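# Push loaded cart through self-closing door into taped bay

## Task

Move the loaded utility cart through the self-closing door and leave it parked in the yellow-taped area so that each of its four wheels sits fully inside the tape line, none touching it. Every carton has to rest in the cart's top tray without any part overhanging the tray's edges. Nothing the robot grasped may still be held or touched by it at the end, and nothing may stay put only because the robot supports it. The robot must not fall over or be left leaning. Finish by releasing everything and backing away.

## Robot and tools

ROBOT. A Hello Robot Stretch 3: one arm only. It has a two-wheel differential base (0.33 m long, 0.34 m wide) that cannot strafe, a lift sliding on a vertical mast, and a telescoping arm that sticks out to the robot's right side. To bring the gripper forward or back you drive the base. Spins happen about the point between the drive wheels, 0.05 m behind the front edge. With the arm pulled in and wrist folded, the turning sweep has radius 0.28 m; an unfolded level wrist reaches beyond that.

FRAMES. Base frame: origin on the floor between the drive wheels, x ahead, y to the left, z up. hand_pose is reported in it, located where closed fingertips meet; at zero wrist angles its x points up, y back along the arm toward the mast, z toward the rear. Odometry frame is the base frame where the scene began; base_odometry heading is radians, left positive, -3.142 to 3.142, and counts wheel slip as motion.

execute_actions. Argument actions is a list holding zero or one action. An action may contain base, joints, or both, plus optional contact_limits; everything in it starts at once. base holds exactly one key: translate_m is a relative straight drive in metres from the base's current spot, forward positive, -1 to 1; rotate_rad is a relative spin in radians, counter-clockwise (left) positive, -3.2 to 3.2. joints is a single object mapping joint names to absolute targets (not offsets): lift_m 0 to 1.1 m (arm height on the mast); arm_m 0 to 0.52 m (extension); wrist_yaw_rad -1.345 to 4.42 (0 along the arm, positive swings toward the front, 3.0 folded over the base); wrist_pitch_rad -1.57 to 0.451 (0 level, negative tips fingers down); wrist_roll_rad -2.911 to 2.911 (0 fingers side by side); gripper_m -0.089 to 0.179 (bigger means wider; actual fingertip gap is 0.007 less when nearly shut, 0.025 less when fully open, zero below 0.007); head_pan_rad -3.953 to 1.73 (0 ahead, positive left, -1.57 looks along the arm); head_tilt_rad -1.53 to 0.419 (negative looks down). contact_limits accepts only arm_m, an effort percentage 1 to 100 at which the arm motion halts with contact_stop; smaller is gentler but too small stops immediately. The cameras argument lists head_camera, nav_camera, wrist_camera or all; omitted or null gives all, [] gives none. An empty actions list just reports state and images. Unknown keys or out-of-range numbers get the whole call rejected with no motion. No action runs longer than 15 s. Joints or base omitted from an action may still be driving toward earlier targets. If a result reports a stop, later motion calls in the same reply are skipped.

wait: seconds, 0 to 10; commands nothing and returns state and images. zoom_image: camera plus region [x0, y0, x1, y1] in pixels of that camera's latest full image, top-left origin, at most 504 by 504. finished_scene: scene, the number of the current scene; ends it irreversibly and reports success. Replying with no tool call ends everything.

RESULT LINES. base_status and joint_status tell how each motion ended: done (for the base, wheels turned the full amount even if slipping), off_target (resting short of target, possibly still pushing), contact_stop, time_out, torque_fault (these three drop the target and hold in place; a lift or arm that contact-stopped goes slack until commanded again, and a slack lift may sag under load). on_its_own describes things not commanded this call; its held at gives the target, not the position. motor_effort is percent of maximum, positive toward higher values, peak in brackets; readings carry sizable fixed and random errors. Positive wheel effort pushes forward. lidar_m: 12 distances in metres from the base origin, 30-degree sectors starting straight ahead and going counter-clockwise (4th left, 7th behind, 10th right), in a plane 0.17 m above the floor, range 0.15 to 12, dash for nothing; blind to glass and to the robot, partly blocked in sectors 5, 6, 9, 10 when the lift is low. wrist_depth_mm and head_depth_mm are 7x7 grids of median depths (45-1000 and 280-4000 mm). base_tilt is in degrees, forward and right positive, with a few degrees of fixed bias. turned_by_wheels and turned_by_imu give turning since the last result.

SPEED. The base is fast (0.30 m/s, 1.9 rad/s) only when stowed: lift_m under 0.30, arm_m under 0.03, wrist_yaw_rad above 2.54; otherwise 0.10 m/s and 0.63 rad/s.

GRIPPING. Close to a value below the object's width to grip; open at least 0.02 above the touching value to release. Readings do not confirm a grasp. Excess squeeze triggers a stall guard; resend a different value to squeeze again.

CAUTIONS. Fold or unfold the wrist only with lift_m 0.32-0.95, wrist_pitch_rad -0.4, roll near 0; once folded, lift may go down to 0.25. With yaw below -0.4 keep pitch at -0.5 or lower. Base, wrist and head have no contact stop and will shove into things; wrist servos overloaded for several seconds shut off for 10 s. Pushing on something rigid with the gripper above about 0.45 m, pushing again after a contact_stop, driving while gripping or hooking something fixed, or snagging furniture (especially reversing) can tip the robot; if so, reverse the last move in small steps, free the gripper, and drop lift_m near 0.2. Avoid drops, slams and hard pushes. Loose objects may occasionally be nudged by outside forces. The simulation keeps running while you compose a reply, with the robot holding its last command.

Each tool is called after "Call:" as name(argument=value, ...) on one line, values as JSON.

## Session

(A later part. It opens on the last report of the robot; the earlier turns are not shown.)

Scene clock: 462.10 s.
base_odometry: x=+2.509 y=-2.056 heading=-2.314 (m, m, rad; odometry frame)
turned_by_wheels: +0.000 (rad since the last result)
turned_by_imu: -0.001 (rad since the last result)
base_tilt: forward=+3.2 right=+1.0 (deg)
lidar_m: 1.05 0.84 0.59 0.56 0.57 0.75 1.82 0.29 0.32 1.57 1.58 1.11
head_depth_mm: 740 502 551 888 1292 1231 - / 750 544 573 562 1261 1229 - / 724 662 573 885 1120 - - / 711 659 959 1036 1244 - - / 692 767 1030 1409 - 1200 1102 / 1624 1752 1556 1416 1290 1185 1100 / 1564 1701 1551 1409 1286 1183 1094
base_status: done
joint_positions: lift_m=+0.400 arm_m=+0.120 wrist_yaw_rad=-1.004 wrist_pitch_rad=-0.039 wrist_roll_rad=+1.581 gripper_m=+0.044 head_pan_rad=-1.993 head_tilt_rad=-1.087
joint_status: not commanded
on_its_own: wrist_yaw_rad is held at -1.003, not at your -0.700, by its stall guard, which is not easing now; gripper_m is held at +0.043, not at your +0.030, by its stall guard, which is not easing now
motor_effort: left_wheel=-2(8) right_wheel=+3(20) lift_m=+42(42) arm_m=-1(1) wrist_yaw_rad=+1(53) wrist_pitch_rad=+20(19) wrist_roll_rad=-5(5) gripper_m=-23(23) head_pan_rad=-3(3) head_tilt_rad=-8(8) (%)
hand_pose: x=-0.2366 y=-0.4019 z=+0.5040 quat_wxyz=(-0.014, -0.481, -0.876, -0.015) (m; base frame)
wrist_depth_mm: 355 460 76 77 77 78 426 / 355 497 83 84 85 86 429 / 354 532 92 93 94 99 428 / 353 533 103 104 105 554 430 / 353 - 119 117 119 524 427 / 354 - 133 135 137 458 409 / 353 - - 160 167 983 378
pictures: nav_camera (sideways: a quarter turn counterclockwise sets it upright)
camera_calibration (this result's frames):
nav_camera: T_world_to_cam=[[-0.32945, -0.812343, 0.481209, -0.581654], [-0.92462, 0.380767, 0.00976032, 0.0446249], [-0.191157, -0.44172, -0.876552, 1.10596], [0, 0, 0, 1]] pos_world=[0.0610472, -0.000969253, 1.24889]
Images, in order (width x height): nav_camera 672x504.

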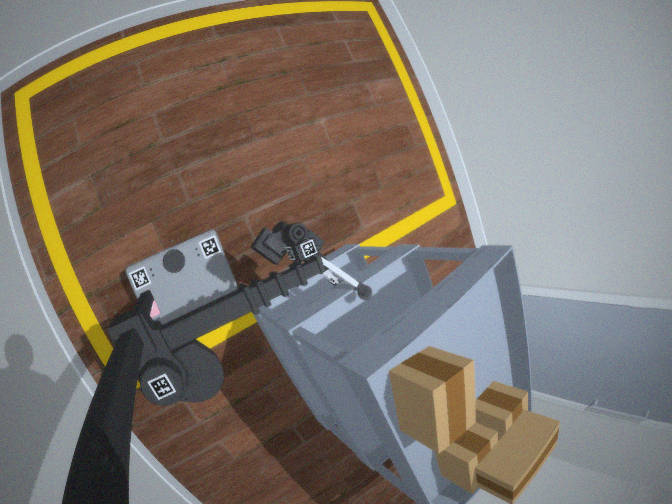

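Call:
execute_actions(actions=[{"base":{"translate_m":0.74},"joints":{"arm_m":0.2,"wrist_yaw_rad":-1.1,"head_pan_rad":-2.8}}], cameras=[])

Call:
execute_actions(actions=[{"joints":{"gripper_m":0.17}}], cameras=[])

Call:
execute_actions(actions=[{"base":{"translate_m":0.14}}])

Scene clock: 473.60 s.
base_odometry: x=+2.008 y=-2.601 heading=-2.314 (m, m, rad; odometry frame)
turned_by_wheels: +0.000 (rad since the last result)
turned_by_imu: -0.004 (rad since the last result)
base_tilt: forward=+3.2 right=+1.0 (deg)
lidar_m: 0.32 0.32 0.43 0.60 0.61 0.81 0.59 0.33 0.30 1.53 0.48 0.33
head_depth_mm: 2018 1785 1592 1446 1316 1202 1090 / 1980 1764 1584 1425 1325 - 1091 / 727 1676 1538 1429 1333 - 1091 / 720 684 1005 1367 1314 - 1085 / 638 646 960 927 1268 - 1088 / 629 549 560 886 933 1173 1099 / 662 498 549 543 1133 1188 1095
base_status: done
joint_positions: lift_m=+0.400 arm_m=+0.200 wrist_yaw_rad=-1.112 wrist_pitch_rad=-0.037 wrist_roll_rad=+1.582 gripper_m=+0.044 head_pan_rad=-2.793 head_tilt_rad=-1.087
joint_status: all done
on_its_own: gripper_m is held at +0.043, not at your +0.030, by its stall guard, which is not easing now; wrist_yaw_rad is at rest, and its effort (+13) is outside its rest range (-12 to +12)
motor_effort: left_wheel=-5(10) right_wheel=+8(24) lift_m=+43(43) arm_m=+1(10) wrist_yaw_rad=+13(66) wrist_pitch_rad=+18(20) wrist_roll_rad=-5(5) gripper_m=-23(22) head_pan_rad=-4(32) head_tilt_rad=-7(10) (%)
hand_pose: x=-0.2502 y=-0.4579 z=+0.5045 quat_wxyz=(-0.014, -0.528, -0.849, -0.013) (m; base frame)
wrist_depth_mm: 355 56 56 57 57 58 58 / 353 67 64 64 64 65 69 / 355 458 73 74 74 75 411 / 352 - 85 86 87 91 429 / 350 - 104 105 106 461 427 / 352 - 131 133 134 776 392 / - - 316 182 207 559 369
pictures: none
No camera images: the call's "cameras" was empty. Leave "cameras" out to get every camera's image.

Scene clock: 475.77 s.
base_odometry: x=+2.008 y=-2.601 heading=-2.314 (m, m, rad; odometry frame)
turned_by_wheels: +0.000 (rad since the last result)
turned_by_imu: +0.000 (rad since the last result)
base_tilt: forward=+3.2 right=+1.0 (deg)
lidar_m: 0.32 0.32 0.43 0.60 0.62 0.81 0.59 0.33 0.30 1.53 0.48 0.33
head_depth_mm: 2016 1788 1583 1427 1313 1212 1094 / 1975 1773 1584 1419 1321 - 1087 / 726 1677 1533 1432 1332 - 1089 / 718 684 1003 1369 1309 - 1085 / 637 645 957 924 1269 - 1090 / 628 549 561 887 933 1172 1103 / 664 500 539 544 1142 1186 1092
base_status: not commanded
joint_positions: lift_m=+0.400 arm_m=+0.200 wrist_yaw_rad=-1.102 wrist_pitch_rad=-0.021 wrist_roll_rad=+1.579 gripper_m=+0.170 head_pan_rad=-2.793 head_tilt_rad=-1.087
joint_status: all done
motor_effort: left_wheel=-1(6) right_wheel=+1(10) lift_m=+43(42) arm_m=+0(0) wrist_yaw_rad=+2(17) wrist_pitch_rad=+11(23) wrist_roll_rad=-4(6) gripper_m=+1(94) head_pan_rad=-3(3) head_tilt_rad=-8(8) (%)
hand_pose: x=-0.2495 y=-0.4605 z=+0.5087 quat_wxyz=(-0.009, -0.523, -0.852, -0.007) (m; base frame)
wrist_depth_mm: 344 59 57 57 57 57 58 / 343 441 64 64 65 65 65 / 343 467 74 74 75 75 402 / 341 - 87 87 88 89 442 / 343 - 111 107 107 118 420 / 333 - - 137 137 - 390 / - - - 190 226 915 -
pictures: none
No camera images: the call's "cameras" was empty. Leave "cameras" out to get every camera's image.

Scene clock: 478.40 s.
base_odometry: x=+1.914 y=-2.704 heading=-2.314 (m, m, rad; odometry frame)
turned_by_wheels: +0.000 (rad since the last result)
turned_by_imu: +0.000 (rad since the last result)
base_tilt: forward=+3.2 right=+0.9 (deg)
lidar_m: 0.18 0.18 0.24 0.58 0.62 0.82 0.66 0.40 0.48 0.89 0.27 0.19
head_depth_mm: 2011 1778 1588 1442 1307 1211 1092 / 1965 1776 1586 1425 1332 - 1092 / 784 1099 1530 1429 1331 - 1084 / 729 1073 1036 1378 1308 - 1084 / 706 626 980 1215 1278 - 1093 / 566 590 614 902 1289 1176 1097 / 552 587 933 1224 1296 1183 1099
base_status: done
joint_positions: lift_m=+0.400 arm_m=+0.200 wrist_yaw_rad=-1.102 wrist_pitch_rad=-0.021 wrist_roll_rad=+1.579 gripper_m=+0.170 head_pan_rad=-2.793 head_tilt_rad=-1.087
joint_status: not commanded
motor_effort: left_wheel=-1(1) right_wheel=+1(4) lift_m=+42(42) arm_m=+0(0) wrist_yaw_rad=+2(2) wrist_pitch_rad=+10(10) wrist_roll_rad=-4(4) gripper_m=+1(1) head_pan_rad=-3(3) head_tilt_rad=-8(8) (%)
hand_pose: x=-0.2494 y=-0.4605 z=+0.5087 quat_wxyz=(-0.009, -0.523, -0.852, -0.007) (m; base frame)
wrist_depth_mm: 343 506 - 193 203 659 442 / 343 506 - 218 806 655 441 / 342 505 - 252 - 611 438 / 343 506 - 297 - 572 438 / 373 443 - 364 - 504 389 / - - - - - 939 562 / - - - - - 996 -
pictures: head_camera (sideways: a quarter turn clockwise sets it upright), nav_camera (sideways: a quarter turn counterclockwise sets it upright), wrist_camera
camera_calibration (this result's frames):
head_camera: T_world_to_cam=[[0.851095, 0.290446, -0.437354, 0.589109], [0.308212, -0.950791, -0.0316353, 0.0367371], [-0.425021, -0.107873, -0.898733, 1.1249], [0, 0, 0, 1]] pos_world=[-0.0346056, -0.0148288, 1.26979]
nav_camera: T_world_to_cam=[[-0.8122, -0.329828, 0.481191, -0.578686], [-0.371265, 0.928476, 0.00975968, 0.0412503], [-0.449993, -0.170723, -0.876561, 1.10755], [0, 0, 0, 1]] pos_world=[0.0436974, -0.0400827, 1.24889]
wrist_camera: T_world_to_cam=[[-0.00669461, -0.012585, -0.999898, 0.505272], [0.573503, -0.819178, 0.00647061, -0.200189], [-0.819176, -0.573401, 0.0127016, -0.31283], [0, 0, 0, 1]] pos_world=[-0.138071, -0.337009, 0.510489]
Images, in order (width x height): head_camera 896x504, nav_camera 672x504, wrist_camera 644x364.

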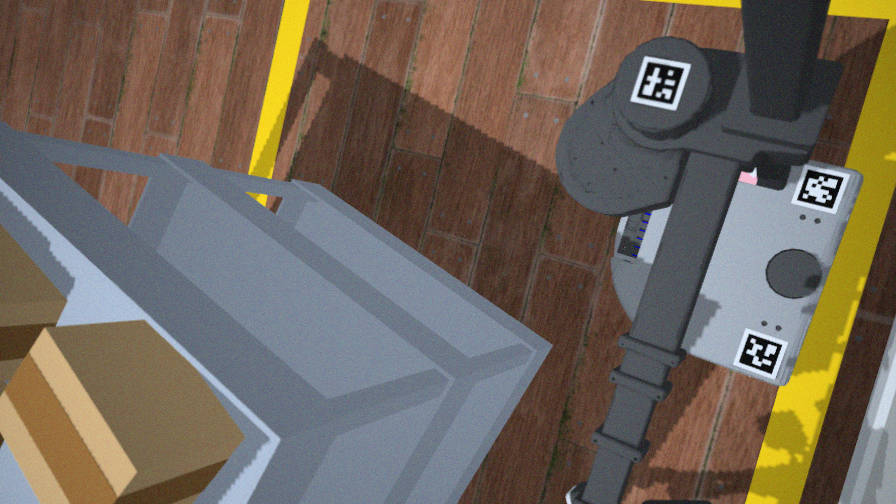

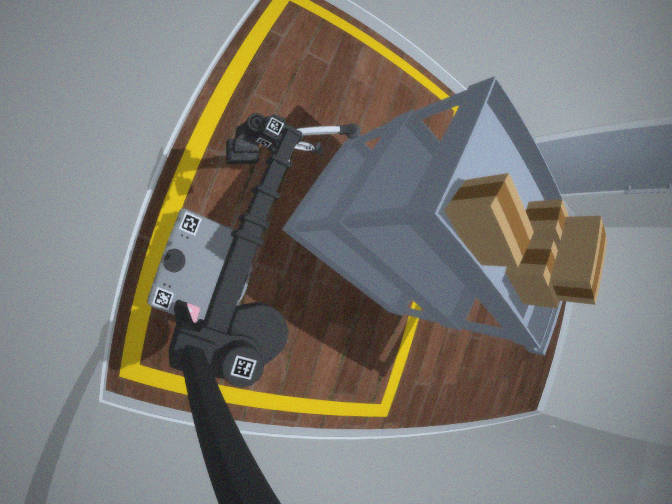

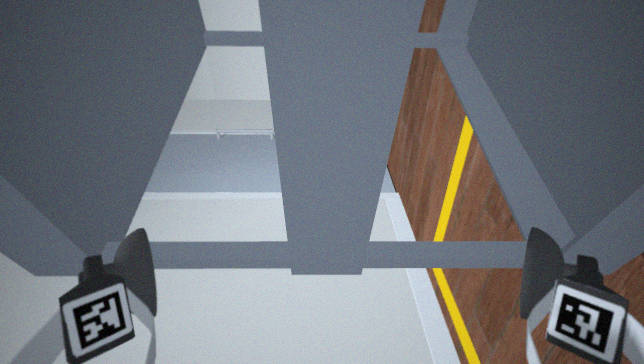

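Call:
finished_scene(scene=1)

The scene is finished: the task was done.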